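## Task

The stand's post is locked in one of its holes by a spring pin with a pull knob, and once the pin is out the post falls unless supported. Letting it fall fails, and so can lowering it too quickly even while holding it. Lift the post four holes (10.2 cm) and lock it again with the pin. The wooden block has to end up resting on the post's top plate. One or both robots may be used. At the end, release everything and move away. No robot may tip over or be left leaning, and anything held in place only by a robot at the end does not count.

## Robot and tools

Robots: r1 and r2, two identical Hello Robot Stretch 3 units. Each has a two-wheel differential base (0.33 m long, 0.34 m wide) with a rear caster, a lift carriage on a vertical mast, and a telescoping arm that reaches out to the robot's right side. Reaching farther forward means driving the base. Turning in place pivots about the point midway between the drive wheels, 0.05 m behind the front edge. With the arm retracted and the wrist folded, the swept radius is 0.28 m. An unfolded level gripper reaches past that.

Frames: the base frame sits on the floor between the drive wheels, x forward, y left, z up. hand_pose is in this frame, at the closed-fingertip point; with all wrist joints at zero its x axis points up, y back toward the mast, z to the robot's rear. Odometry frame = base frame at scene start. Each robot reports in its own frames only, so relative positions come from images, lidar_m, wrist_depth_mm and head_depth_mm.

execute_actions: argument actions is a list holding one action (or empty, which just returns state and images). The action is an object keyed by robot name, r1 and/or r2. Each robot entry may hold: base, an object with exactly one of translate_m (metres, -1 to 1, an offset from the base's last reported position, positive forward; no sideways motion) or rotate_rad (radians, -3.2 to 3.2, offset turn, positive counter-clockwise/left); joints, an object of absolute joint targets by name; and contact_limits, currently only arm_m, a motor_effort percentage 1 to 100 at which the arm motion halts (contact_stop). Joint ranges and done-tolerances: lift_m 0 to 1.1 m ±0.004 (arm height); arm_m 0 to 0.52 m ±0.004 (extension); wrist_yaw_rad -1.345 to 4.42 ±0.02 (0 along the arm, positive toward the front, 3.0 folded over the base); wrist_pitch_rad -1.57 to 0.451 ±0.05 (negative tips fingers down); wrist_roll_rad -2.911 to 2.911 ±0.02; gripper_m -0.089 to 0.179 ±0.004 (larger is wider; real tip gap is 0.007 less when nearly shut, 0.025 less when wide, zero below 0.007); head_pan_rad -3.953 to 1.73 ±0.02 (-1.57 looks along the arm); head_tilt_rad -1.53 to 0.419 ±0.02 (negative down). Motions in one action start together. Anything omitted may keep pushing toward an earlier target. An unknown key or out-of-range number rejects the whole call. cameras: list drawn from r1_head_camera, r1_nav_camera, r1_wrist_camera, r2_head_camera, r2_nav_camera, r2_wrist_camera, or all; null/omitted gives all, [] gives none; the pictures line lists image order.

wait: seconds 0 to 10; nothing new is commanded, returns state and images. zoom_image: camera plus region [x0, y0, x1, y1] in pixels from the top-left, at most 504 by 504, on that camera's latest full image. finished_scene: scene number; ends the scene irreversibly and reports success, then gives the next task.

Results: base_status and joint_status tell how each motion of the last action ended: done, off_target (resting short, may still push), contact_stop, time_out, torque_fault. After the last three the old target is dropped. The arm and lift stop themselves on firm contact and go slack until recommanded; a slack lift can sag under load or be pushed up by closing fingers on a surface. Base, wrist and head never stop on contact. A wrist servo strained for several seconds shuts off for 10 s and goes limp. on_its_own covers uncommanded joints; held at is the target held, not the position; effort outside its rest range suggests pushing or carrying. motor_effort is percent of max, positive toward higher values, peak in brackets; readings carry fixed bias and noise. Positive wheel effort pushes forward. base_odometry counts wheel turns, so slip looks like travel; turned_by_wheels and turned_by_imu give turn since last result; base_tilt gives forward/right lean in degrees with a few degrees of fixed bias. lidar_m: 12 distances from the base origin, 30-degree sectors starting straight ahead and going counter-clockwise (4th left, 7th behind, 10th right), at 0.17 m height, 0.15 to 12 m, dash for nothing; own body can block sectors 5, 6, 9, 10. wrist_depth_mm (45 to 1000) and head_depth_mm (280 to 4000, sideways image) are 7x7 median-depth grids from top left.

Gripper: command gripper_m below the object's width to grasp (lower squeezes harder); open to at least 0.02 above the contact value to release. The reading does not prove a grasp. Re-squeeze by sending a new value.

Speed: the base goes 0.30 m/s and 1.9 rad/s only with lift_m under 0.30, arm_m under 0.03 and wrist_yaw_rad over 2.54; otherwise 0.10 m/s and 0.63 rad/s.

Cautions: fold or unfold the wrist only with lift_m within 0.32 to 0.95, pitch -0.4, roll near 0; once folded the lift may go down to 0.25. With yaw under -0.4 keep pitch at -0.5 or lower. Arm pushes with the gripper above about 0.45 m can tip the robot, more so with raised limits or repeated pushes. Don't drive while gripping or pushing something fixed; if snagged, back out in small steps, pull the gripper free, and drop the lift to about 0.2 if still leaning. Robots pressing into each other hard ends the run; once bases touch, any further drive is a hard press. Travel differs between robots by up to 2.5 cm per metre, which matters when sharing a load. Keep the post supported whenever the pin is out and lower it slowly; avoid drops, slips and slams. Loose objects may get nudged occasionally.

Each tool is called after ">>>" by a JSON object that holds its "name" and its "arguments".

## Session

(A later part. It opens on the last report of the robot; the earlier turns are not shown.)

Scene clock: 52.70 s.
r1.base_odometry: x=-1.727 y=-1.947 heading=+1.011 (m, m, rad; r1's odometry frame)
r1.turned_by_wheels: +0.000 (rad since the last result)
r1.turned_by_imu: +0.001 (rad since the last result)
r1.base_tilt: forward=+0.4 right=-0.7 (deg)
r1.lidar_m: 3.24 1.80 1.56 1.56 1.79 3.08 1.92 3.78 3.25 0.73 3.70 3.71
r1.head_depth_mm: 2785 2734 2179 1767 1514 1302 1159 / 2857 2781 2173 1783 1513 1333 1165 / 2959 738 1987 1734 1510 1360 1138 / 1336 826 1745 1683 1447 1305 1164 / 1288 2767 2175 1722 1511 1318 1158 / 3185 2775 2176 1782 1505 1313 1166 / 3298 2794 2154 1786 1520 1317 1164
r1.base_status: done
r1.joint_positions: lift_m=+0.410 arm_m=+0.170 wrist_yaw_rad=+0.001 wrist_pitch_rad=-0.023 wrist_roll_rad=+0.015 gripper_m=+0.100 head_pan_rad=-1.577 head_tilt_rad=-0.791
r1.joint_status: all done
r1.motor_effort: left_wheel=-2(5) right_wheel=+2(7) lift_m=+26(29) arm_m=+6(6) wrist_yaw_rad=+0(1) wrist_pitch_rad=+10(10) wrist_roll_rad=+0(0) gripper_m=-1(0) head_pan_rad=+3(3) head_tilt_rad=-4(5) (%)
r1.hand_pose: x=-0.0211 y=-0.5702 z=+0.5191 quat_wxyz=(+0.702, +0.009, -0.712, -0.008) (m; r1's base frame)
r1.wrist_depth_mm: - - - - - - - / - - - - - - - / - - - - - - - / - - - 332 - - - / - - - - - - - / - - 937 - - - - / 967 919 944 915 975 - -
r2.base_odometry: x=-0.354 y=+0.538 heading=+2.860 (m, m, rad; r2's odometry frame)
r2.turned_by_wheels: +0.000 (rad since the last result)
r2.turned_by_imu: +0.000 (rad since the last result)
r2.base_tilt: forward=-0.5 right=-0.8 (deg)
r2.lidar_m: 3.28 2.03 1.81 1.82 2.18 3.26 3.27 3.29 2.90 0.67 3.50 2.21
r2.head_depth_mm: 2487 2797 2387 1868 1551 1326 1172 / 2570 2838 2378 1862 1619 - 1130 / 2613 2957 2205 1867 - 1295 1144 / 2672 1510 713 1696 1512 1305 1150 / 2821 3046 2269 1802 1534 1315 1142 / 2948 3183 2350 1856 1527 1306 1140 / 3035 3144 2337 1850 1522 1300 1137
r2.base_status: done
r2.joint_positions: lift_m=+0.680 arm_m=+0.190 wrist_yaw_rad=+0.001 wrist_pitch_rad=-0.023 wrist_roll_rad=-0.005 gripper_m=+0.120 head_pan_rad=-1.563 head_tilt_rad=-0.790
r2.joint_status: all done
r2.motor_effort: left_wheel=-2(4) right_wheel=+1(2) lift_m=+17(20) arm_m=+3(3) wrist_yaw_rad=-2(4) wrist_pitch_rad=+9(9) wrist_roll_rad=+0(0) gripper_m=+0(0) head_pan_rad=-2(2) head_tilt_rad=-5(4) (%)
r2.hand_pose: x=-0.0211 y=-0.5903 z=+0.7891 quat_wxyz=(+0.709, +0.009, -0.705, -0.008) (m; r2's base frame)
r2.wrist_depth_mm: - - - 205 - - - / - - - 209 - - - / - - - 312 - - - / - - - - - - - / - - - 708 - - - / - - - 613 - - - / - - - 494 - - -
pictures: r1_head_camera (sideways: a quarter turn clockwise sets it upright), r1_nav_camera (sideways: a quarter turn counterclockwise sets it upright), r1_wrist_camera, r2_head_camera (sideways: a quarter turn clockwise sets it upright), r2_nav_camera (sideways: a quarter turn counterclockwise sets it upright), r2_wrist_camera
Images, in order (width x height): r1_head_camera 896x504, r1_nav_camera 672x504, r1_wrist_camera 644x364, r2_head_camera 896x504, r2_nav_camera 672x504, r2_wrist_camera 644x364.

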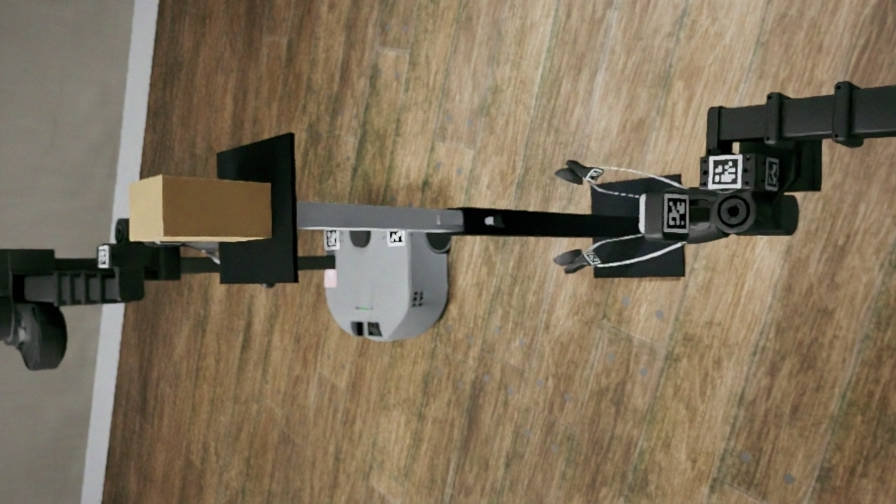

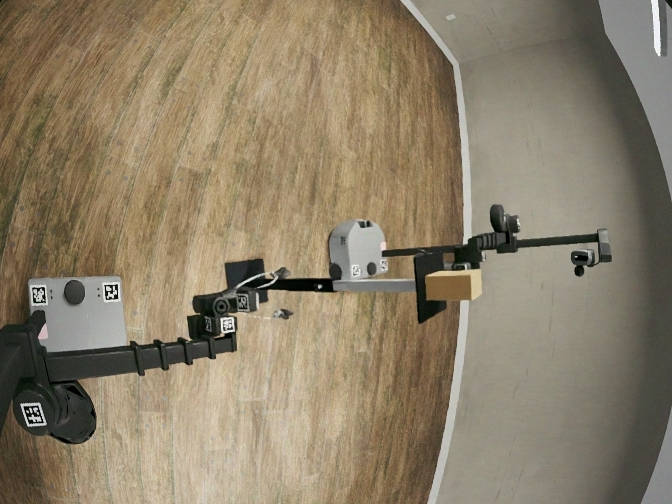

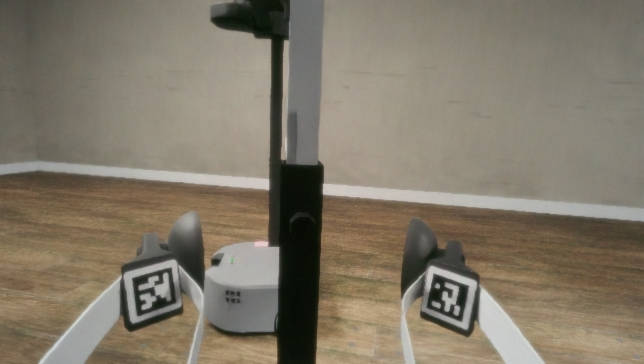

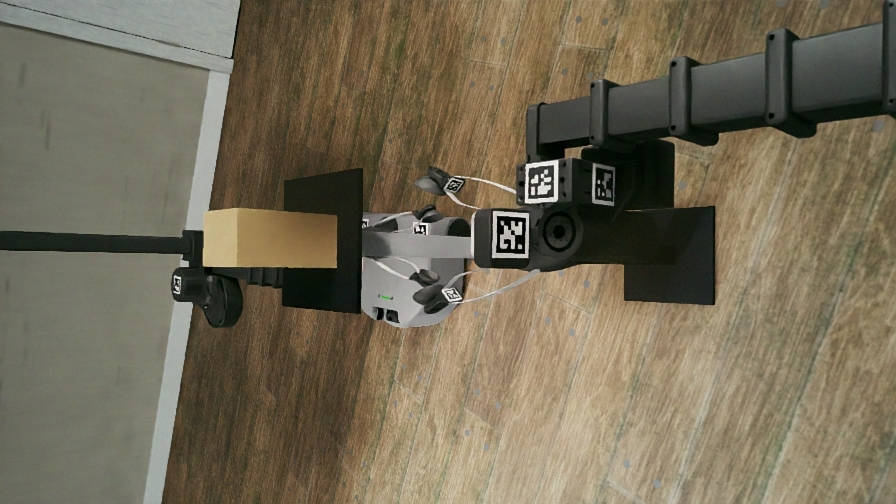

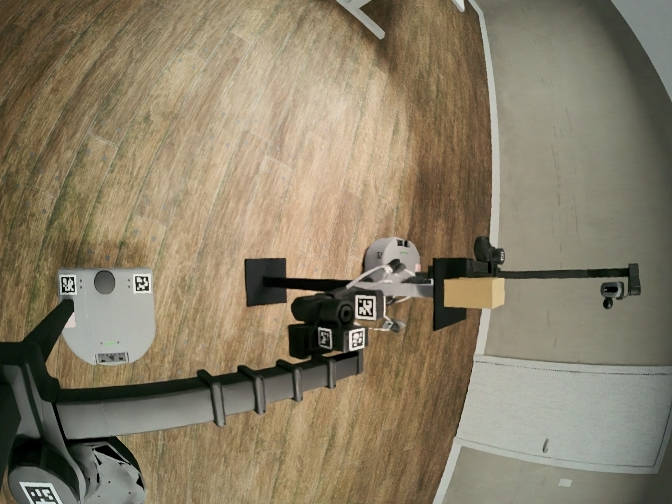

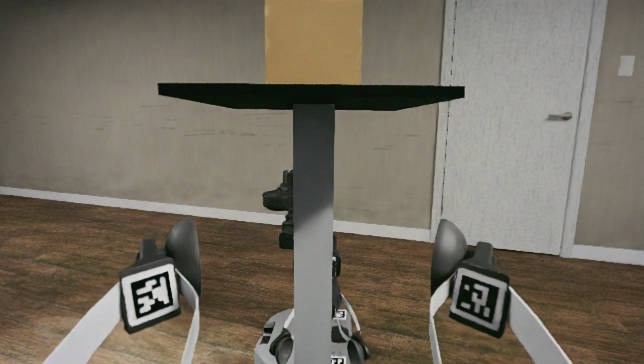

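>>> {"name": "execute_actions", "arguments": {"actions": [{"r1":{"joints":{"lift_m":0.392,"arm_m":0.265,"gripper_m":0.08}},"r2":{"joints":{"arm_m":0.285}}}], "cameras": ["r1_head_camera","r2_head_camera","r1_wrist_camera","r2_wrist_camera"]}}

Scene clock: 59.20 s.
r1.base_odometry: x=-1.727 y=-1.947 heading=+1.011 (m, m, rad; r1's odometry frame)
r1.turned_by_wheels: +0.000 (rad since the last result)
r1.turned_by_imu: +0.001 (rad since the last result)
r1.base_tilt: forward=+0.5 right=-0.6 (deg)
r1.lidar_m: 3.25 1.81 1.56 1.56 1.79 3.07 1.92 3.78 3.23 0.73 3.73 3.69
r1.head_depth_mm: 2776 2773 2171 1793 1512 1312 1160 / 2887 2765 2163 1774 1508 1345 1163 / 2914 740 1972 1728 1547 1259 1154 / 2811 824 897 1678 1477 1308 1161 / 1287 2752 2173 1742 1519 1316 1157 / 3206 2780 2182 1789 1514 1316 1165 / 3306 2832 2164 1789 1514 1322 1165
r1.base_status: not commanded
r1.joint_positions: lift_m=+0.392 arm_m=+0.265 wrist_yaw_rad=+0.001 wrist_pitch_rad=-0.023 wrist_roll_rad=+0.015 gripper_m=+0.080 head_pan_rad=-1.577 head_tilt_rad=-0.791
r1.joint_status: all done
r1.motor_effort: left_wheel=-2(2) right_wheel=+2(1) lift_m=+27(27) arm_m=+6(4) wrist_yaw_rad=+0(0) wrist_pitch_rad=+10(10) wrist_roll_rad=+0(0) gripper_m=+1(72) head_pan_rad=+3(3) head_tilt_rad=-5(4) (%)
r1.hand_pose: x=-0.0211 y=-0.6652 z=+0.5011 quat_wxyz=(+0.702, +0.009, -0.712, -0.008) (m; r1's base frame)
r1.wrist_depth_mm: - - - 225 - - - / - - - 227 - - - / - - - 238 - - - / - - - 232 - - - / - - - 237 - - - / - - 826 246 - - - / 925 887 862 883 965 972 -
r2.base_odometry: x=-0.354 y=+0.538 heading=+2.860 (m, m, rad; r2's odometry frame)
r2.turned_by_wheels: +0.000 (rad since the last result)
r2.turned_by_imu: +0.001 (rad since the last result)
r2.base_tilt: forward=-0.5 right=-0.9 (deg)
r2.lidar_m: 3.30 2.03 1.81 1.81 2.18 3.26 3.27 3.27 2.90 0.67 3.53 2.21
r2.head_depth_mm: 2466 2759 2388 1890 1562 1344 1172 / 2558 2842 2413 1950 1584 - 1131 / 2640 2917 2191 2003 1493 1315 1145 / 2670 1515 712 1704 1506 1306 1141 / 2850 3062 2271 1789 1543 1310 1139 / 2954 3140 2329 1857 1533 1305 1133 / 3050 3175 2330 1843 1531 1311 1138
r2.base_status: not commanded
r2.joint_positions: lift_m=+0.680 arm_m=+0.285 wrist_yaw_rad=+0.001 wrist_pitch_rad=-0.023 wrist_roll_rad=-0.005 gripper_m=+0.120 head_pan_rad=-1.563 head_tilt_rad=-0.790
r2.joint_status: all done
r2.motor_effort: left_wheel=-2(1) right_wheel=+1(1) lift_m=+17(17) arm_m=+3(7) wrist_yaw_rad=-3(2) wrist_pitch_rad=+9(9) wrist_roll_rad=+0(0) gripper_m=+0(0) head_pan_rad=-2(2) head_tilt_rad=-4(5) (%)
r2.hand_pose: x=-0.0211 y=-0.6853 z=+0.7891 quat_wxyz=(+0.709, +0.009, -0.705, -0.008) (m; r2's base frame)
r2.wrist_depth_mm: - - 115 115 116 - - / - 113 111 110 107 105 - / - - - 148 - - - / - - - 151 - - - / - - - 156 - - - / - - - 161 - - - / - - - 165 - - -
pictures: r1_head_camera (sideways: a quarter turn clockwise sets it upright), r1_wrist_camera, r2_head_camera (sideways: a quarter turn clockwise sets it upright), r2_wrist_camera
Images, in order (width x height): r1_head_camera 896x504, r1_wrist_camera 644x364, r2_head_camera 896x504, r2_wrist_camera 644x364.

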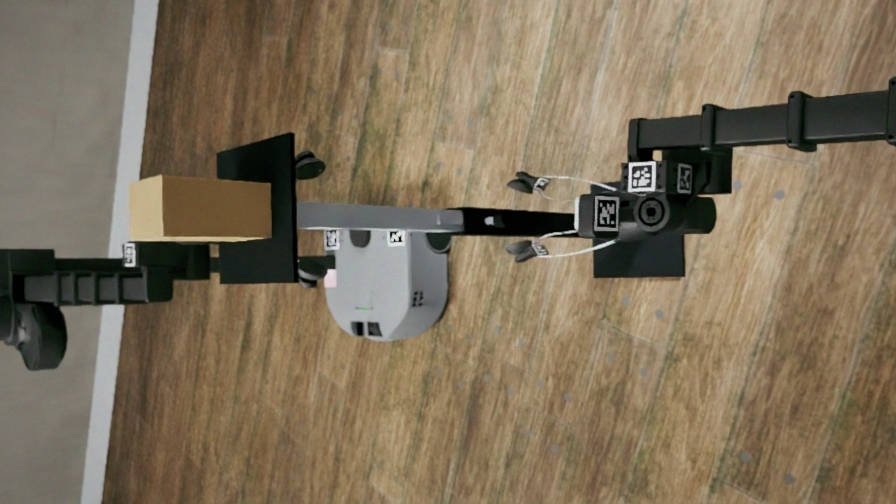

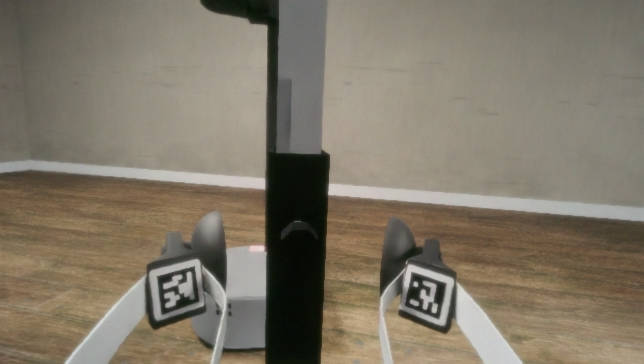

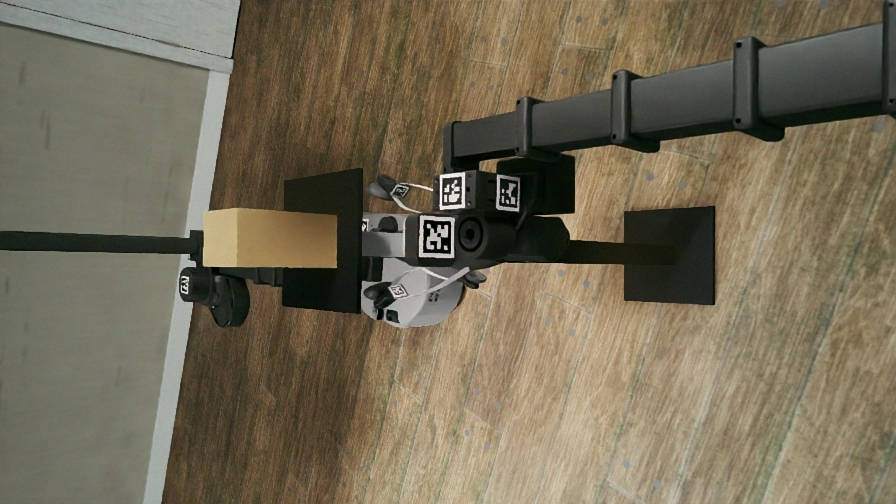

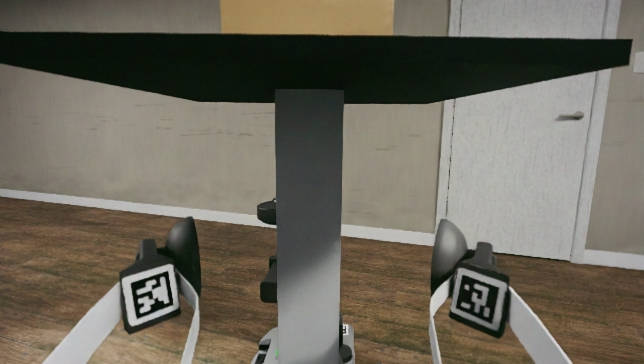

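>>> {"name": "execute_actions", "arguments": {"actions": [{"r1":{"base":{"translate_m":0.003},"joints":{"lift_m":0.388,"arm_m":0.3,"gripper_m":0.065}},"r2":{"joints":{"arm_m":0.305,"gripper_m":0.06}}}], "cameras": ["r1_head_camera","r1_wrist_camera","r2_wrist_camera"]}}

Scene clock: 63.03 s.
r1.base_odometry: x=-1.725 y=-1.944 heading=+1.010 (m, m, rad; r1's odometry frame)
r1.turned_by_wheels: +0.000 (rad since the last result)
r1.turned_by_imu: +0.001 (rad since the last result)
r1.base_tilt: forward=+0.5 right=-0.6 (deg)
r1.lidar_m: 3.24 1.80 1.56 1.56 1.78 3.05 1.92 3.78 3.23 0.73 3.71 3.69
r1.head_depth_mm: 2779 2790 2141 1778 1522 1306 1161 / 2852 2764 2185 1789 1516 1307 1185 / 2946 724 898 1756 1539 1269 1163 / 2830 822 1752 1683 1519 1313 1158 / 1293 2646 2179 1731 1503 1317 1173 / 3177 2792 2170 1779 1521 1322 1160 / 3324 2793 2148 1802 1518 1318 1163
r1.base_status: done
r1.joint_positions: lift_m=+0.388 arm_m=+0.300 wrist_yaw_rad=+0.001 wrist_pitch_rad=-0.023 wrist_roll_rad=+0.015 gripper_m=+0.065 head_pan_rad=-1.577 head_tilt_rad=-0.791
r1.joint_status: all done
r1.motor_effort: left_wheel=-2(3) right_wheel=+2(7) lift_m=+27(28) arm_m=+6(5) wrist_yaw_rad=+0(1) wrist_pitch_rad=+10(10) wrist_roll_rad=+0(0) gripper_m=+1(62) head_pan_rad=+3(3) head_tilt_rad=-6(5) (%)
r1.hand_pose: x=-0.0211 y=-0.7002 z=+0.4971 quat_wxyz=(+0.702, +0.009, -0.712, -0.008) (m; r1's base frame)
r1.wrist_depth_mm: - - - 191 - - - / - - - 194 - - - / - - - 199 - - - / - - - 195 - - - / - - - 198 - - - / - - 767 208 - - - / 915 945 816 213 920 - -
r2.base_odometry: x=-0.354 y=+0.538 heading=+2.860 (m, m, rad; r2's odometry frame)
r2.turned_by_wheels: +0.000 (rad since the last result)
r2.turned_by_imu: +0.000 (rad since the last result)
r2.base_tilt: forward=-0.5 right=-0.8 (deg)
r2.lidar_m: 3.30 2.03 1.81 1.81 2.17 3.25 3.28 3.28 2.91 0.67 3.49 2.21
r2.head_depth_mm: 2464 2803 2423 1902 1552 1351 1176 / 2565 2842 2383 1946 1590 - 1127 / 2678 2940 2203 2003 1508 1321 1151 / 2688 1519 701 1698 1500 1305 1147 / 2838 3069 2271 1795 1533 1311 1147 / 2935 3191 2350 1855 1538 1311 1137 / 3060 3155 2315 1848 1536 1304 1139
r2.base_status: not commanded
r2.joint_positions: lift_m=+0.680 arm_m=+0.305 wrist_yaw_rad=+0.001 wrist_pitch_rad=-0.023 wrist_roll_rad=-0.005 gripper_m=+0.060 head_pan_rad=-1.563 head_tilt_rad=-0.790
r2.joint_status: all done
r2.motor_effort: left_wheel=-2(1) right_wheel=+1(1) lift_m=+17(17) arm_m=+3(0) wrist_yaw_rad=-3(2) wrist_pitch_rad=+9(9) wrist_roll_rad=+0(0) gripper_m=-1(81) head_pan_rad=-2(2) head_tilt_rad=-4(5) (%)
r2.hand_pose: x=-0.0211 y=-0.7054 z=+0.7891 quat_wxyz=(+0.709, +0.009, -0.705, -0.008) (m; r2's base frame)
r2.wrist_depth_mm: - 60 60 60 61 61 61 / - 114 112 110 108 106 - / - - - 128 - - - / - - - 132 - - - / - - - 135 - - - / - - - 139 - - - / - - - 143 - - -
pictures: r1_head_camera (sideways: a quarter turn clockwise sets it upright), r1_wrist_camera, r2_wrist_camera
Images, in order (width x height): r1_head_camera 896x504, r1_wrist_camera 644x364, r2_wrist_camera 644x364.

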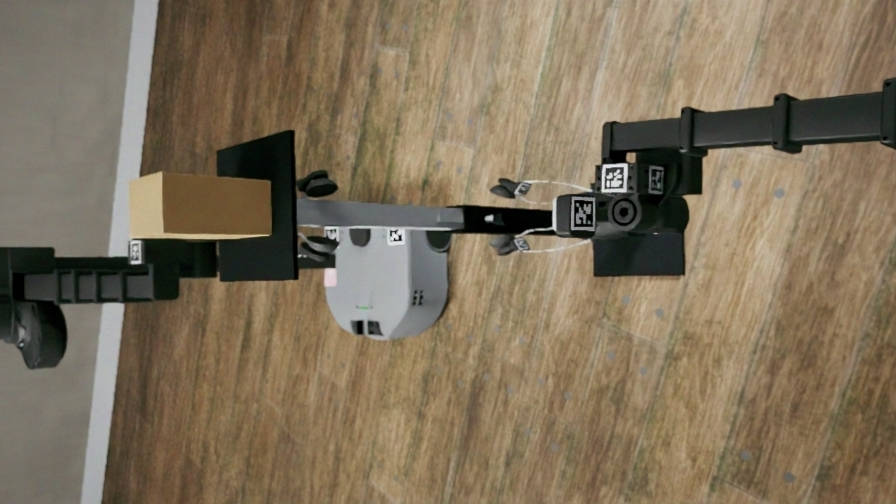

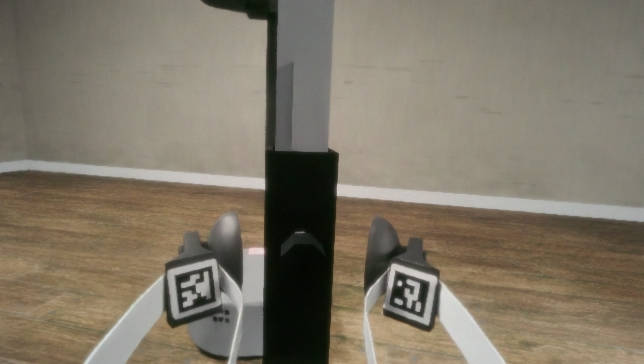

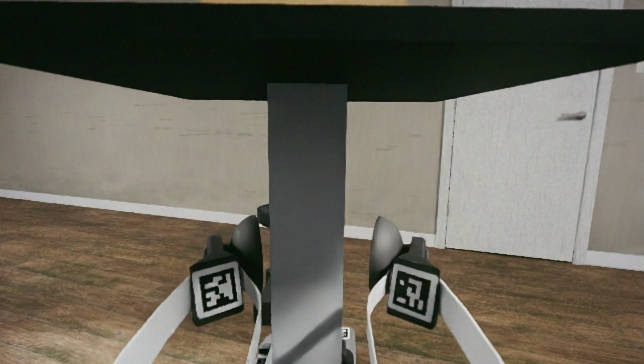

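>>> {"name": "execute_actions", "arguments": {"actions": [{"r1":{"joints":{"arm_m":0.318}},"r2":{"base":{"translate_m":0.003},"joints":{"arm_m":0.31,"gripper_m":-0.04}}}], "cameras": []}}

>>> {"name": "execute_actions", "arguments": {"actions": [{"r1":{"joints":{"gripper_m":-0.03}},"r2":{"joints":{"lift_m":0.684}}}], "cameras": ["r1_head_camera","r1_wrist_camera","r2_wrist_camera"]}}

Scene clock: 68.50 s.
r1.base_odometry: x=-1.725 y=-1.944 heading=+1.010 (m, m, rad; r1's odometry frame)
r1.turned_by_wheels: +0.000 (rad since the last result)
r1.turned_by_imu: +0.001 (rad since the last result)
r1.base_tilt: forward=+0.6 right=-0.7 (deg)
r1.lidar_m: 3.24 1.80 1.56 1.56 1.79 3.06 1.93 3.78 3.25 0.73 3.69 3.68
r1.head_depth_mm: 2813 2735 2167 1766 1510 1313 1162 / 2859 2798 2155 1770 1505 1315 1181 / 2914 727 872 1738 1583 1281 1158 / 2864 827 1745 1682 1502 1317 1153 / 1296 2679 2179 1733 1514 1318 1161 / 3141 2749 2187 1795 1528 1311 1159 / 3245 2749 2173 1794 1511 1308 1158
r1.base_status: not commanded
r1.joint_positions: lift_m=+0.388 arm_m=+0.318 wrist_yaw_rad=+0.001 wrist_pitch_rad=-0.023 wrist_roll_rad=+0.015 gripper_m=+0.065 head_pan_rad=-1.577 head_tilt_rad=-0.791
r1.joint_status: all done
r1.motor_effort: left_wheel=-2(2) right_wheel=+2(1) lift_m=+27(27) arm_m=+7(6) wrist_yaw_rad=-1(1) wrist_pitch_rad=+10(10) wrist_roll_rad=+0(0) gripper_m=+0(0) head_pan_rad=+3(3) head_tilt_rad=-5(5) (%)
r1.hand_pose: x=-0.0211 y=-0.7182 z=+0.4971 quat_wxyz=(+0.702, +0.009, -0.712, -0.008) (m; r1's base frame)
r1.wrist_depth_mm: - - - 172 - - - / - - - 176 - - - / - - - 181 - - - / - - - 176 - - - / - - - 180 - - - / - - 777 186 - - - / 909 910 794 192 909 992 997
r2.base_odometry: x=-0.356 y=+0.538 heading=+2.860 (m, m, rad; r2's odometry frame)
r2.turned_by_wheels: +0.000 (rad since the last result)
r2.turned_by_imu: +0.001 (rad since the last result)
r2.base_tilt: forward=-0.5 right=-0.8 (deg)
r2.lidar_m: 3.28 2.03 1.81 1.82 2.18 3.27 3.27 3.28 2.90 0.67 3.51 2.20
r2.head_depth_mm: 2502 2778 2379 1886 1555 1356 1181 / 2549 2843 2395 1952 1587 - 1127 / 2666 2922 2123 1992 1503 1319 1148 / 2706 1537 710 1722 1504 1302 1145 / 2833 3073 2285 1800 1538 1311 1145 / 2914 3160 2338 1854 1541 1309 1139 / 3072 3162 2332 1844 1522 1306 1136
r2.base_status: done
r2.joint_positions: lift_m=+0.680 arm_m=+0.311 wrist_yaw_rad=+0.003 wrist_pitch_rad=-0.021 wrist_roll_rad=-0.005 gripper_m=-0.039 head_pan_rad=-1.563 head_tilt_rad=-0.790
r2.joint_status: all done
r2.motor_effort: left_wheel=+0(2) right_wheel=-1(3) lift_m=+17(17) arm_m=-8(5) wrist_yaw_rad=-4(4) wrist_pitch_rad=+8(9) wrist_roll_rad=+0(0) gripper_m=-26(97) head_pan_rad=-2(2) head_tilt_rad=-3(4) (%)
r2.hand_pose: x=-0.0207 y=-0.7112 z=+0.7896 quat_wxyz=(+0.709, +0.009, -0.705, -0.007) (m; r2's base frame)
r2.wrist_depth_mm: - 53 53 53 53 53 53 / - 113 111 109 107 105 - / - - - 120 - - - / - - - 124 - - - / - - - 126 - - - / - - - 130 - - - / - - - 134 - - -
pictures: none
No camera images: the call's "cameras" was empty. Leave "cameras" out to get every camera's image.

Scene clock: 69.93 s.
r1.base_odometry: x=-1.725 y=-1.944 heading=+1.010 (m, m, rad; r1's odometry frame)
r1.turned_by_wheels: +0.000 (rad since the last result)
r1.turned_by_imu: +0.000 (rad since the last result)
r1.base_tilt: forward=+0.4 right=-0.6 (deg)
r1.lidar_m: 3.24 1.80 1.56 1.56 1.78 3.06 1.92 3.79 3.24 0.73 3.73 3.70
r1.head_depth_mm: 2785 2723 2182 1781 1513 1319 1164 / 2879 2761 2162 1785 1508 1309 1179 / 2903 728 876 1715 1572 1295 1166 / 2863 821 1739 1683 1510 1317 1160 / 1296 2650 2160 1726 1521 1312 1161 / 3208 2812 2174 1766 1516 1315 1166 / 3281 2742 2171 1769 1506 1318 1165
r1.base_status: not commanded
r1.joint_positions: lift_m=+0.388 arm_m=+0.318 wrist_yaw_rad=+0.009 wrist_pitch_rad=-0.023 wrist_roll_rad=+0.015 gripper_m=-0.029 head_pan_rad=-1.577 head_tilt_rad=-0.791
r1.joint_status: all done
r1.motor_effort: left_wheel=-1(2) right_wheel=+2(2) lift_m=+27(27) arm_m=+6(7) wrist_yaw_rad=-5(6) wrist_pitch_rad=+10(10) wrist_roll_rad=+0(0) gripper_m=-21(95) head_pan_rad=+3(3) head_tilt_rad=-3(5) (%)
r1.hand_pose: x=-0.0190 y=-0.7182 z=+0.4971 quat_wxyz=(+0.702, +0.012, -0.712, -0.005) (m; r1's base frame)
r1.wrist_depth_mm: - - - 172 - - - / - - - 176 - - - / - - - 180 - - - / - - - 176 - - - / - - - 180 - - - / - - - 147 - - - / 895 931 801 192 976 984 -
r2.base_odometry: x=-0.356 y=+0.538 heading=+2.860 (m, m, rad; r2's odometry frame)
r2.turned_by_wheels: +0.000 (rad since the last result)
r2.turned_by_imu: +0.000 (rad since the last result)
r2.base_tilt: forward=-0.5 right=-0.8 (deg)
r2.lidar_m: 3.30 2.04 1.81 1.82 2.18 3.27 3.29 3.27 2.90 0.67 3.49 2.21
r2.head_depth_mm: 2494 2776 2439 1886 1557 1348 1177 / 2556 2864 2369 1934 1589 - 1130 / 2648 2911 2122 - 1518 1319 1147 / 2697 1542 709 1691 1514 1303 1138 / 2852 3045 2257 1792 1532 1314 1142 / 2904 3161 2335 1850 1530 1303 1138 / 3058 3158 2345 1843 1520 1301 1137
r2.base_status: not commanded
r2.joint_positions: lift_m=+0.684 arm_m=+0.311 wrist_yaw_rad=+0.003 wrist_pitch_rad=-0.031 wrist_roll_rad=-0.005 gripper_m=-0.033 head_pan_rad=-1.563 head_tilt_rad=-0.790
r2.joint_status: all done
r2.on_its_own: gripper_m is held at -0.034, not at your -0.040, by its stall guard, which is still easing
r2.motor_effort: left_wheel=+0(0) right_wheel=-2(1) lift_m=+29(30) arm_m=-9(9) wrist_yaw_rad=-4(4) wrist_pitch_rad=+12(13) wrist_roll_rad=+0(0) gripper_m=-23(26) head_pan_rad=-4(1) head_tilt_rad=-4(5) (%)
r2.hand_pose: x=-0.0206 y=-0.7110 z=+0.7902 quat_wxyz=(+0.709, +0.012, -0.705, -0.010) (m; r2's base frame)
r2.wrist_depth_mm: - 52 52 52 52 52 53 / - 110 107 105 103 101 - / - - - 119 - - - / - - - 123 - - - / - - - 127 - - - / - - - 130 - - - / - - - 135 - - -
pictures: r1_head_camera (sideways: a quarter turn clockwise sets it upright), r1_wrist_camera, r2_wrist_camera
Images, in order (width x height): r1_head_camera 896x504, r1_wrist_camera 644x364, r2_wrist_camera 644x364.

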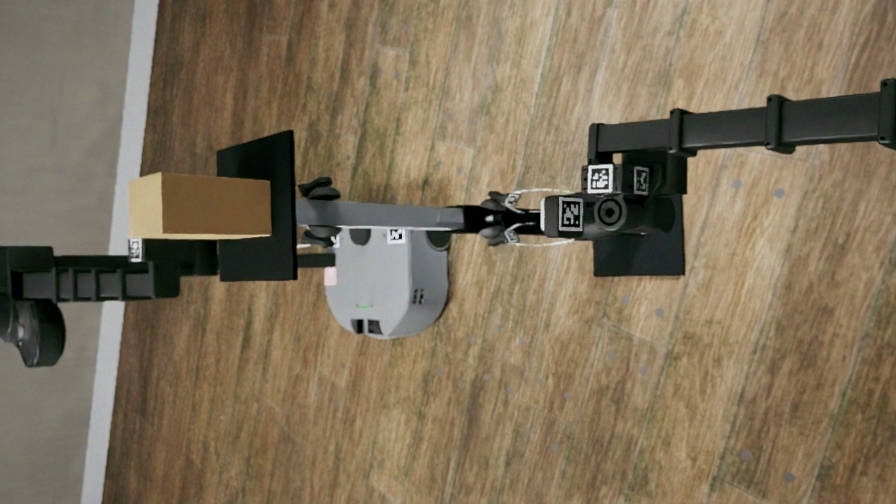

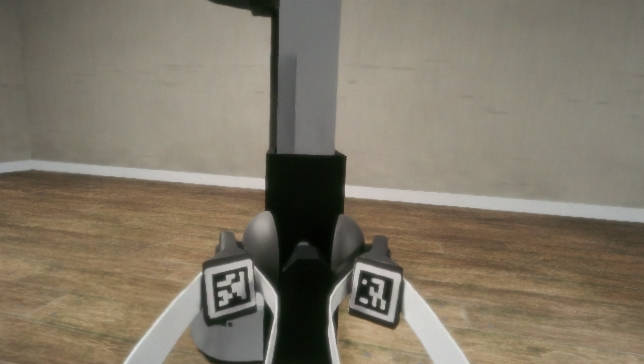

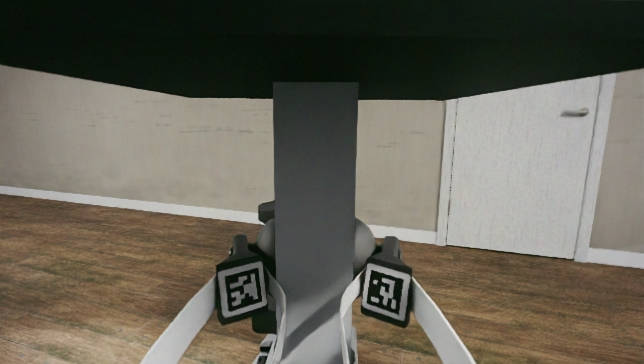

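>>> {"name": "execute_actions", "arguments": {"actions": [{"r1":{"joints":{"gripper_m":0.06}},"r2":{"joints":{"gripper_m":0.06}}}], "cameras": []}}

>>> {"name": "execute_actions", "arguments": {"actions": [{"r1":{"joints":{"arm_m":0.297}},"r2":{"joints":{"arm_m":0.298,"lift_m":0.72}}}], "cameras": []}}

>>> {"name": "execute_actions", "arguments": {"actions": [{"r1":{"joints":{"gripper_m":-0.03}},"r2":{"joints":{"gripper_m":-0.025}}}], "cameras": ["r1_head_camera","r1_wrist_camera","r2_wrist_camera"]}}

Scene clock: 76.23 s.
r1.base_odometry: x=-1.725 y=-1.944 heading=+1.010 (m, m, rad; r1's odometry frame)
r1.turned_by_wheels: +0.000 (rad since the last result)
r1.turned_by_imu: +0.001 (rad since the last result)
r1.base_tilt: forward=+0.5 right=-0.6 (deg)
r1.lidar_m: 3.23 1.80 1.55 1.56 1.79 3.06 1.92 3.82 3.23 0.73 3.72 3.68
r1.head_depth_mm: 2768 2742 2154 1778 1515 1310 1163 / 2853 2784 2159 1792 1522 1320 1181 / 2930 724 902 1742 1580 1291 1156 / 2819 824 1728 1684 1519 1319 1162 / 1282 2671 2168 1732 1515 1316 1157 / 3216 2796 2156 1796 1506 1315 1166 / 3326 2790 2180 1795 1513 1308 1167
r1.base_status: not commanded
r1.joint_positions: lift_m=+0.388 arm_m=+0.318 wrist_yaw_rad=+0.003 wrist_pitch_rad=-0.023 wrist_roll_rad=+0.015 gripper_m=+0.060 head_pan_rad=-1.577 head_tilt_rad=-0.791
r1.joint_status: all done
r1.motor_effort: left_wheel=-1(1) right_wheel=+1(2) lift_m=+27(27) arm_m=+7(7) wrist_yaw_rad=-1(7) wrist_pitch_rad=+10(10) wrist_roll_rad=-1(0) gripper_m=+0(80) head_pan_rad=+3(3) head_tilt_rad=-4(4) (%)
r1.hand_pose: x=-0.0207 y=-0.7182 z=+0.4971 quat_wxyz=(+0.702, +0.009, -0.712, -0.007) (m; r1's base frame)
r1.wrist_depth_mm: - - - 172 - - - / - - - 176 - - - / - - - 181 - - - / - - - 178 - - - / - - - 181 - - - / - - 776 147 - - - / 879 910 794 191 917 994 -
r2.base_odometry: x=-0.356 y=+0.538 heading=+2.860 (m, m, rad; r2's odometry frame)
r2.turned_by_wheels: +0.000 (rad since the last result)
r2.turned_by_imu: +0.000 (rad since the last result)
r2.base_tilt: forward=-0.5 right=-0.7 (deg)
r2.lidar_m: 3.31 2.03 1.81 1.82 2.18 3.26 3.28 3.28 2.90 0.67 3.50 2.21
r2.head_depth_mm: 2469 2803 2368 1890 1552 1358 1176 / 2562 2872 2388 1938 1602 - 1130 / 2660 2909 2134 - 1512 1314 1147 / 2676 1535 710 1714 1499 1309 1140 / 2833 3047 2264 1812 1551 1311 1139 / 2952 3199 2341 1855 1528 1310 1146 / 3020 3163 2336 1856 1530 1303 1138
r2.base_status: not commanded
r2.joint_positions: lift_m=+0.684 arm_m=+0.310 wrist_yaw_rad=+0.003 wrist_pitch_rad=-0.024 wrist_roll_rad=-0.005 gripper_m=+0.060 head_pan_rad=-1.563 head_tilt_rad=-0.790
r2.joint_status: all done
r2.motor_effort: left_wheel=+0(0) right_wheel=-1(1) lift_m=+27(29) arm_m=-3(8) wrist_yaw_rad=-4(4) wrist_pitch_rad=+9(13) wrist_roll_rad=+0(0) gripper_m=+0(78) head_pan_rad=-2(2) head_tilt_rad=-4(4) (%)
r2.hand_pose: x=-0.0208 y=-0.7108 z=+0.7921 quat_wxyz=(+0.709, +0.010, -0.705, -0.008) (m; r2's base frame)
r2.wrist_depth_mm: - 55 55 55 55 55 56 / - 91 90 88 87 85 83 / - - - 122 - - - / - - - 125 - - - / - - - 128 - - - / - - - 133 - - - / - - - 137 - - -
pictures: none
No camera images: the call's "cameras" was empty. Leave "cameras" out to get every camera's image.

Scene clock: 77.37 s.
r1.base_odometry: x=-1.725 y=-1.944 heading=+1.010 (m, m, rad; r1's odometry frame)
r1.turned_by_wheels: +0.000 (rad since the last result)
r1.turned_by_imu: +0.000 (rad since the last result)
r1.base_tilt: forward=+0.4 right=-0.5 (deg)
r1.lidar_m: 3.23 1.80 1.55 1.56 1.79 3.05 1.92 3.80 3.24 0.73 3.72 3.70
r1.head_depth_mm: 2763 2746 2162 1778 1516 1312 1155 / 2870 2738 2159 1772 1519 1305 1170 / 2926 724 1976 1723 1548 1266 1165 / 1360 825 1736 1692 1508 1313 1161 / 3056 2762 2162 1717 1510 1315 1161 / 3158 2780 2142 1792 1512 1322 1166 / 3237 2777 2169 1774 1519 1317 1166
r1.base_status: not commanded
r1.joint_positions: lift_m=+0.388 arm_m=+0.297 wrist_yaw_rad=+0.002 wrist_pitch_rad=-0.023 wrist_roll_rad=+0.015 gripper_m=+0.060 head_pan_rad=-1.577 head_tilt_rad=-0.791
r1.joint_status: all done
r1.motor_effort: left_wheel=-1(1) right_wheel=+1(1) lift_m=+27(27) arm_m=-7(6) wrist_yaw_rad=-2(2) wrist_pitch_rad=+10(10) wrist_roll_rad=+0(0) gripper_m=+0(1) head_pan_rad=+3(3) head_tilt_rad=-3(5) (%)
r1.hand_pose: x=-0.0208 y=-0.6980 z=+0.4971 quat_wxyz=(+0.702, +0.009, -0.712, -0.008) (m; r1's base frame)
r1.wrist_depth_mm: - - - 191 - - - / - - - 195 - - - / - - - 200 - - - / - - - 196 - - - / - - - 201 - - - / - - 808 209 - - - / 910 929 818 213 920 - -
r2.base_odometry: x=-0.356 y=+0.538 heading=+2.860 (m, m, rad; r2's odometry frame)
r2.turned_by_wheels: +0.000 (rad since the last result)
r2.turned_by_imu: +0.000 (rad since the last result)
r2.base_tilt: forward=-0.5 right=-0.8 (deg)
r2.lidar_m: 3.29 2.03 1.81 1.81 2.17 3.26 3.26 3.29 2.91 0.67 3.50 2.20
r2.head_depth_mm: 2491 2804 2385 1886 1563 1351 - / 2551 2831 2400 1948 - 1318 1151 / 2660 2943 2141 - 1534 1317 1145 / 2702 1538 712 1737 1483 1303 1147 / 2827 3067 2255 1788 1534 1314 1145 / 2935 3185 2348 1857 1535 1305 1142 / 3074 3127 2341 1857 1528 1309 1137
r2.base_status: not commanded
r2.joint_positions: lift_m=+0.720 arm_m=+0.298 wrist_yaw_rad=+0.002 wrist_pitch_rad=-0.023 wrist_roll_rad=-0.005 gripper_m=+0.060 head_pan_rad=-1.563 head_tilt_rad=-0.790
r2.joint_status: all done
r2.motor_effort: left_wheel=-1(1) right_wheel=+0(0) lift_m=+26(27) arm_m=-3(3) wrist_yaw_rad=-4(4) wrist_pitch_rad=+9(9) wrist_roll_rad=+0(0) gripper_m=+0(0) head_pan_rad=-3(3) head_tilt_rad=-4(5) (%)
r2.hand_pose: x=-0.0208 y=-0.6988 z=+0.8284 quat_wxyz=(+0.709, +0.009, -0.705, -0.008) (m; r2's base frame)
r2.wrist_depth_mm: - - 105 104 - - - / - - 107 107 - - - / - - 110 109 - - - / - 103 105 107 108 110 - / - - 73 74 73 74 74 / - - - 145 - - - / - - - 150 - - -
pictures: none
No camera images: the call's "cameras" was empty. Leave "cameras" out to get every camera's image.

Scene clock: 78.73 s.
r1.base_odometry: x=-1.725 y=-1.944 heading=+1.010 (m, m, rad; r1's odometry frame)
r1.turned_by_wheels: +0.000 (rad since the last result)
r1.turned_by_imu: +0.000 (rad since the last result)
r1.base_tilt: forward=+0.4 right=-0.7 (deg)
r1.lidar_m: 3.22 1.80 1.56 1.56 1.79 3.06 1.93 3.80 3.23 0.73 3.71 3.69
r1.head_depth_mm: 2775 2798 2173 1778 1498 1311 1168 / 2892 2755 2149 1792 1505 1317 1172 / 2920 726 1981 1752 1560 1267 1159 / 1351 824 1738 1695 1506 1318 1162 / 3023 2773 2179 1738 1507 1316 1168 / 3163 2788 2171 1800 1520 1309 1164 / 3295 2757 2183 1785 1508 1318 1163
r1.base_status: not commanded
r1.joint_positions: lift_m=+0.388 arm_m=+0.297 wrist_yaw_rad=+0.002 wrist_pitch_rad=-0.022 wrist_roll_rad=+0.015 gripper_m=-0.029 head_pan_rad=-1.577 head_tilt_rad=-0.791
r1.joint_status: all done
r1.motor_effort: left_wheel=-1(1) right_wheel=+1(1) lift_m=+27(27) arm_m=-6(7) wrist_yaw_rad=-1(1) wrist_pitch_rad=+10(10) wrist_roll_rad=+0(1) gripper_m=-17(91) head_pan_rad=+3(3) head_tilt_rad=-4(4) (%)
r1.hand_pose: x=-0.0208 y=-0.6980 z=+0.4973 quat_wxyz=(+0.702, +0.009, -0.712, -0.007) (m; r1's base frame)
r1.wrist_depth_mm: - - - 191 - - - / - - - 196 - - - / - - - 202 - - - / - - - 198 - - - / - - - 199 - - - / - - - 208 - - - / 908 898 815 214 964 975 -
r2.base_odometry: x=-0.356 y=+0.538 heading=+2.860 (m, m, rad; r2's odometry frame)
r2.turned_by_wheels: +0.000 (rad since the last result)
r2.turned_by_imu: +0.000 (rad since the last result)
r2.base_tilt: forward=-0.5 right=-0.8 (deg)
r2.lidar_m: 3.29 2.03 1.81 1.82 2.18 3.26 3.29 3.28 2.90 0.67 3.51 2.20
r2.head_depth_mm: 2484 2843 2389 1886 1562 1352 - / 2556 2821 2386 1934 - 1323 1154 / 2640 2935 2133 - 1532 1317 1146 / 2699 1532 708 1741 1482 1309 1147 / 2812 3038 2255 1790 1537 1317 1144 / 2937 3147 2325 1848 1533 1309 1137 / 3030 3174 2325 1841 1537 1305 1136
r2.base_status: not commanded
r2.joint_positions: lift_m=+0.720 arm_m=+0.299 wrist_yaw_rad=+0.002 wrist_pitch_rad=-0.021 wrist_roll_rad=-0.005 gripper_m=-0.024 head_pan_rad=-1.563 head_tilt_rad=-0.790
r2.joint_status: all done
r2.motor_effort: left_wheel=+0(0) right_wheel=+0(1) lift_m=+26(27) arm_m=-8(8) wrist_yaw_rad=-4(3) wrist_pitch_rad=+8(9) wrist_roll_rad=+0(0) gripper_m=-21(97) head_pan_rad=-2(1) head_tilt_rad=-5(5) (%)
r2.hand_pose: x=-0.0208 y=-0.6993 z=+0.8289 quat_wxyz=(+0.709, +0.009, -0.705, -0.007) (m; r2's base frame)
r2.wrist_depth_mm: - - 102 101 - - - / - - 105 104 - - - / - - 108 107 - - - / - 104 106 108 109 111 - / - 71 71 71 71 71 72 / - - - 142 - - - / - - - 148 - - -
pictures: r1_head_camera (sideways: a quarter turn clockwise sets it upright), r1_wrist_camera, r2_wrist_camera
Images, in order (width x height): r1_head_camera 896x504, r1_wrist_camera 644x364, r2_wrist_camera 644x364.

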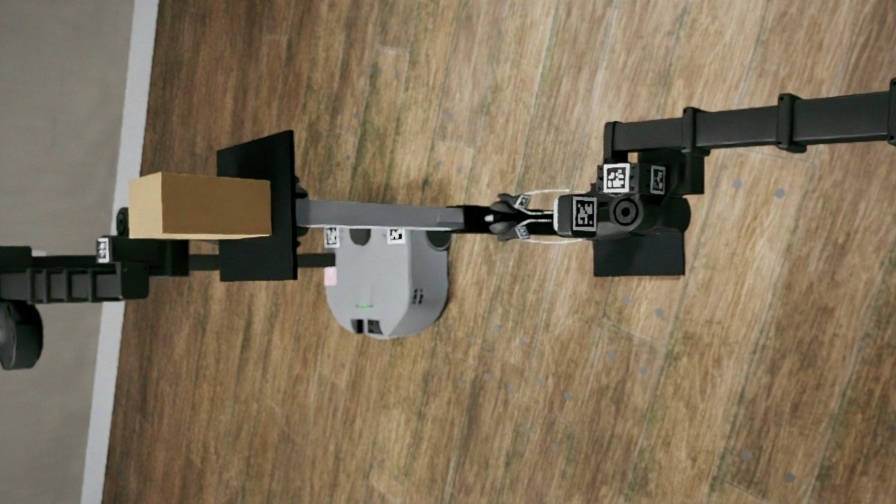

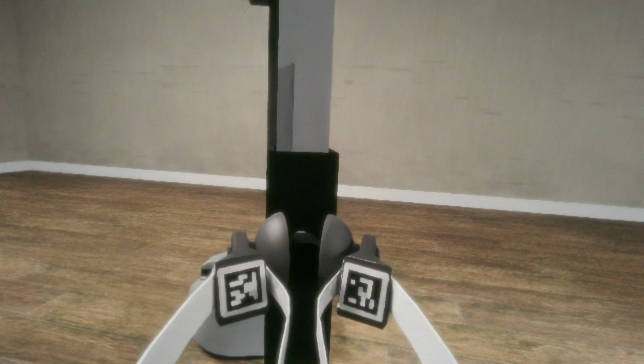

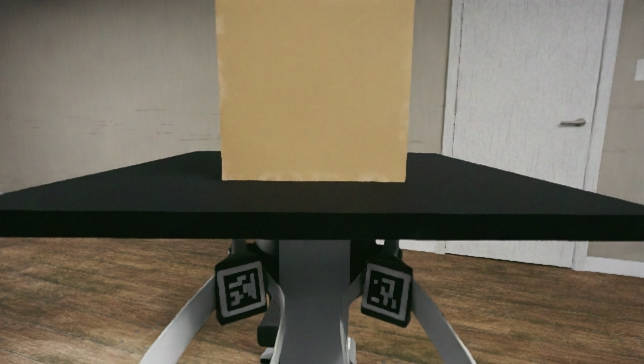

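Preload, then pull the pin.

>>> {"name": "execute_actions", "arguments": {"actions": [{"r2":{"joints":{"lift_m":0.726}}}], "cameras": []}}

>>> {"name": "execute_actions", "arguments": {"actions": [{"r1":{"joints":{"arm_m":0.277}}}], "cameras": ["r1_head_camera","r1_wrist_camera"]}}

Scene clock: 81.37 s.
r1.base_odometry: x=-1.725 y=-1.944 heading=+1.010 (m, m, rad; r1's odometry frame)
r1.turned_by_wheels: +0.000 (rad since the last result)
r1.turned_by_imu: +0.000 (rad since the last result)
r1.base_tilt: forward=+0.5 right=-0.6 (deg)
r1.lidar_m: 3.26 1.80 1.55 1.56 1.79 3.07 1.92 3.79 3.25 0.73 3.71 3.70
r1.head_depth_mm: 2744 2688 2158 1762 1514 1310 1167 / 2868 2767 2179 1783 1519 1319 1179 / 2900 728 1977 1743 1536 1262 1164 / 1359 827 1760 1682 1503 1307 1167 / 3095 2787 2160 1733 1524 1324 1161 / 3163 2777 2166 1773 1510 1323 1163 / 3320 2767 2177 1778 1511 1308 1157
r1.base_status: not commanded
r1.joint_positions: lift_m=+0.388 arm_m=+0.297 wrist_yaw_rad=+0.002 wrist_pitch_rad=-0.022 wrist_roll_rad=+0.015 gripper_m=-0.029 head_pan_rad=-1.577 head_tilt_rad=-0.791
r1.joint_status: not commanded
r1.motor_effort: left_wheel=-1(1) right_wheel=+1(1) lift_m=+27(27) arm_m=-5(6) wrist_yaw_rad=-1(3) wrist_pitch_rad=+10(10) wrist_roll_rad=+0(0) gripper_m=-17(17) head_pan_rad=+3(3) head_tilt_rad=-3(4) (%)
r1.hand_pose: x=-0.0208 y=-0.6980 z=+0.4973 quat_wxyz=(+0.702, +0.009, -0.712, -0.007) (m; r1's base frame)
r1.wrist_depth_mm: - - - 192 - - - / - - - 196 - - - / - - - 201 - - - / - - - 197 - - - / - - - 200 - - - / - - - 207 - - - / 902 939 813 216 971 982 -
r2.base_odometry: x=-0.356 y=+0.538 heading=+2.860 (m, m, rad; r2's odometry frame)
r2.turned_by_wheels: +0.000 (rad since the last result)
r2.turned_by_imu: +0.000 (rad since the last result)
r2.base_tilt: forward=-0.5 right=-0.8 (deg)
r2.lidar_m: 3.28 2.03 1.81 1.82 2.17 3.26 3.28 3.28 2.91 0.67 3.49 2.21
r2.head_depth_mm: 2480 2770 2396 1865 1553 1355 - / 2576 2841 2392 1937 - 1317 1148 / 2649 2912 2129 - 1528 1315 1149 / 2727 1539 708 1717 1490 1307 1143 / 2851 3037 2275 1794 1536 1314 1146 / 2929 3182 2350 1850 1528 1309 1141 / 3042 3128 2318 1851 1523 1302 1135
r2.base_status: not commanded
r2.joint_positions: lift_m=+0.725 arm_m=+0.299 wrist_yaw_rad=+0.002 wrist_pitch_rad=-0.040 wrist_roll_rad=-0.005 gripper_m=-0.021 head_pan_rad=-1.563 head_tilt_rad=-0.790
r2.joint_status: all done
r2.motor_effort: left_wheel=+0(0) right_wheel=-1(0) lift_m=+29(30) arm_m=-8(8) wrist_yaw_rad=-4(4) wrist_pitch_rad=+15(16) wrist_roll_rad=+0(0) gripper_m=-20(20) head_pan_rad=-2(3) head_tilt_rad=-4(4) (%)
r2.hand_pose: x=-0.0208 y=-0.6987 z=+0.8298 quat_wxyz=(+0.709, +0.015, -0.705, -0.014) (m; r2's base frame)
r2.wrist_depth_mm: - - 100 100 101 - - / - - 103 103 - - - / - - 107 106 - - - / - 111 107 108 108 118 - / - 71 71 71 71 71 72 / - - - 144 - - - / - - - 149 - - -
pictures: none
No camera images: the call's "cameras" was empty. Leave "cameras" out to get every camera's image.

Scene clock: 82.40 s.
r1.base_odometry: x=-1.725 y=-1.944 heading=+1.010 (m, m, rad; r1's odometry frame)
r1.turned_by_wheels: +0.000 (rad since the last result)
r1.turned_by_imu: +0.000 (rad since the last result)
r1.base_tilt: forward=+0.6 right=-0.6 (deg)
r1.lidar_m: 3.23 1.80 1.56 1.56 1.79 3.06 1.93 3.78 3.25 0.73 3.72 3.69
r1.head_depth_mm: 2796 2743 2157 1788 1516 1313 1168 / 2855 2782 2169 1774 1525 1312 1166 / 2941 726 1992 1722 1538 1274 1162 / 1355 826 1752 1706 1512 1309 1159 / 3096 2779 2182 1724 1515 1313 1161 / 3233 2812 2178 1777 1524 1318 1162 / 3285 2783 2171 1784 1514 1312 1161
r1.base_status: not commanded
r1.joint_positions: lift_m=+0.388 arm_m=+0.278 wrist_yaw_rad=+0.002 wrist_pitch_rad=-0.020 wrist_roll_rad=+0.015 gripper_m=-0.029 head_pan_rad=-1.577 head_tilt_rad=-0.791
r1.joint_status: all done
r1.motor_effort: left_wheel=-1(2) right_wheel=+1(1) lift_m=+27(26) arm_m=-9(6) wrist_yaw_rad=-1(2) wrist_pitch_rad=+9(10) wrist_roll_rad=+0(0) gripper_m=-12(16) head_pan_rad=+3(3) head_tilt_rad=-4(3) (%)
r1.hand_pose: x=-0.0210 y=-0.6782 z=+0.4978 quat_wxyz=(+0.702, +0.008, -0.712, -0.007) (m; r1's base frame)
r1.wrist_depth_mm: - - - 213 - - - / - - - 217 - - - / - - - 222 - - - / - - - 217 - - - / - - - - - - - / - - - - - - - / 926 931 854 548 974 960 -
r2.base_odometry: x=-0.356 y=+0.538 heading=+2.860 (m, m, rad; r2's odometry frame)
r2.turned_by_wheels: +0.000 (rad since the last result)
r2.turned_by_imu: +0.000 (rad since the last result)
r2.base_tilt: forward=-0.6 right=-0.8 (deg)
r2.lidar_m: 3.27 2.03 1.81 1.82 2.18 3.26 3.28 3.28 2.90 0.67 3.50 2.20
r2.head_depth_mm: 2482 2791 2391 1907 1558 1355 - / 2547 2821 2424 1941 - 1320 1152 / 2657 2935 2112 - 1532 1311 1141 / 2688 1532 709 1748 1485 1299 1146 / 2863 3068 2265 1796 1540 1312 1141 / 2921 3179 2336 1833 1536 1308 1139 / 3050 3154 2313 1848 1526 1305 1143
r2.base_status: not commanded
r2.joint_positions: lift_m=+0.725 arm_m=+0.299 wrist_yaw_rad=+0.002 wrist_pitch_rad=-0.040 wrist_roll_rad=-0.005 gripper_m=-0.021 head_pan_rad=-1.563 head_tilt_rad=-0.790
r2.joint_status: not commanded
r2.motor_effort: left_wheel=+0(0) right_wheel=+0(1) lift_m=+29(29) arm_m=-8(8) wrist_yaw_rad=-4(5) wrist_pitch_rad=+15(15) wrist_roll_rad=+0(0) gripper_m=-20(20) head_pan_rad=-3(1) head_tilt_rad=-4(4) (%)
r2.hand_pose: x=-0.0208 y=-0.6987 z=+0.8298 quat_wxyz=(+0.709, +0.015, -0.705, -0.014) (m; r2's base frame)
r2.wrist_depth_mm: - - 100 100 101 - - / - - 103 103 - - - / - - 107 106 - - - / - 111 108 107 109 118 - / - 71 71 71 71 71 72 / - - - 143 - - - / - - - 149 - - -
pictures: r1_head_camera (sideways: a quarter turn clockwise sets it upright), r1_wrist_camera
Images, in order (width x height): r1_head_camera 896x504, r1_wrist_camera 644x364.

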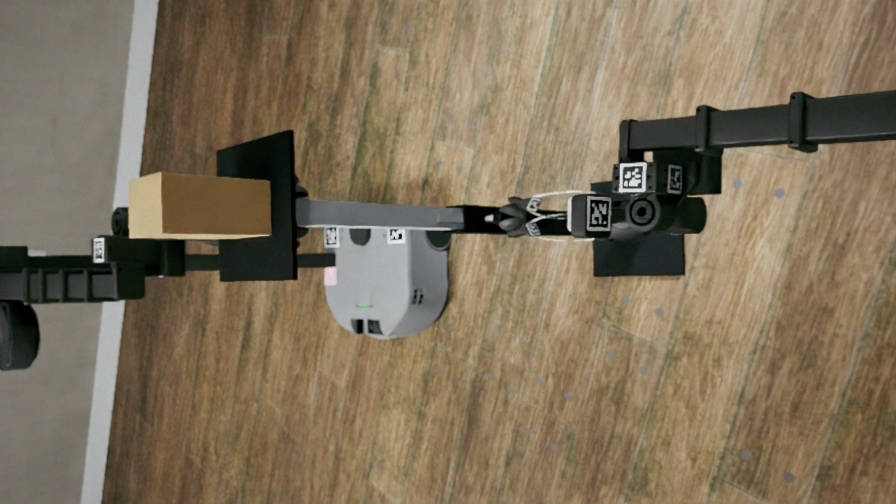

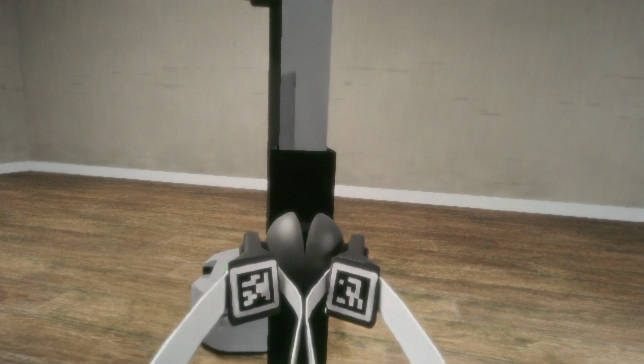

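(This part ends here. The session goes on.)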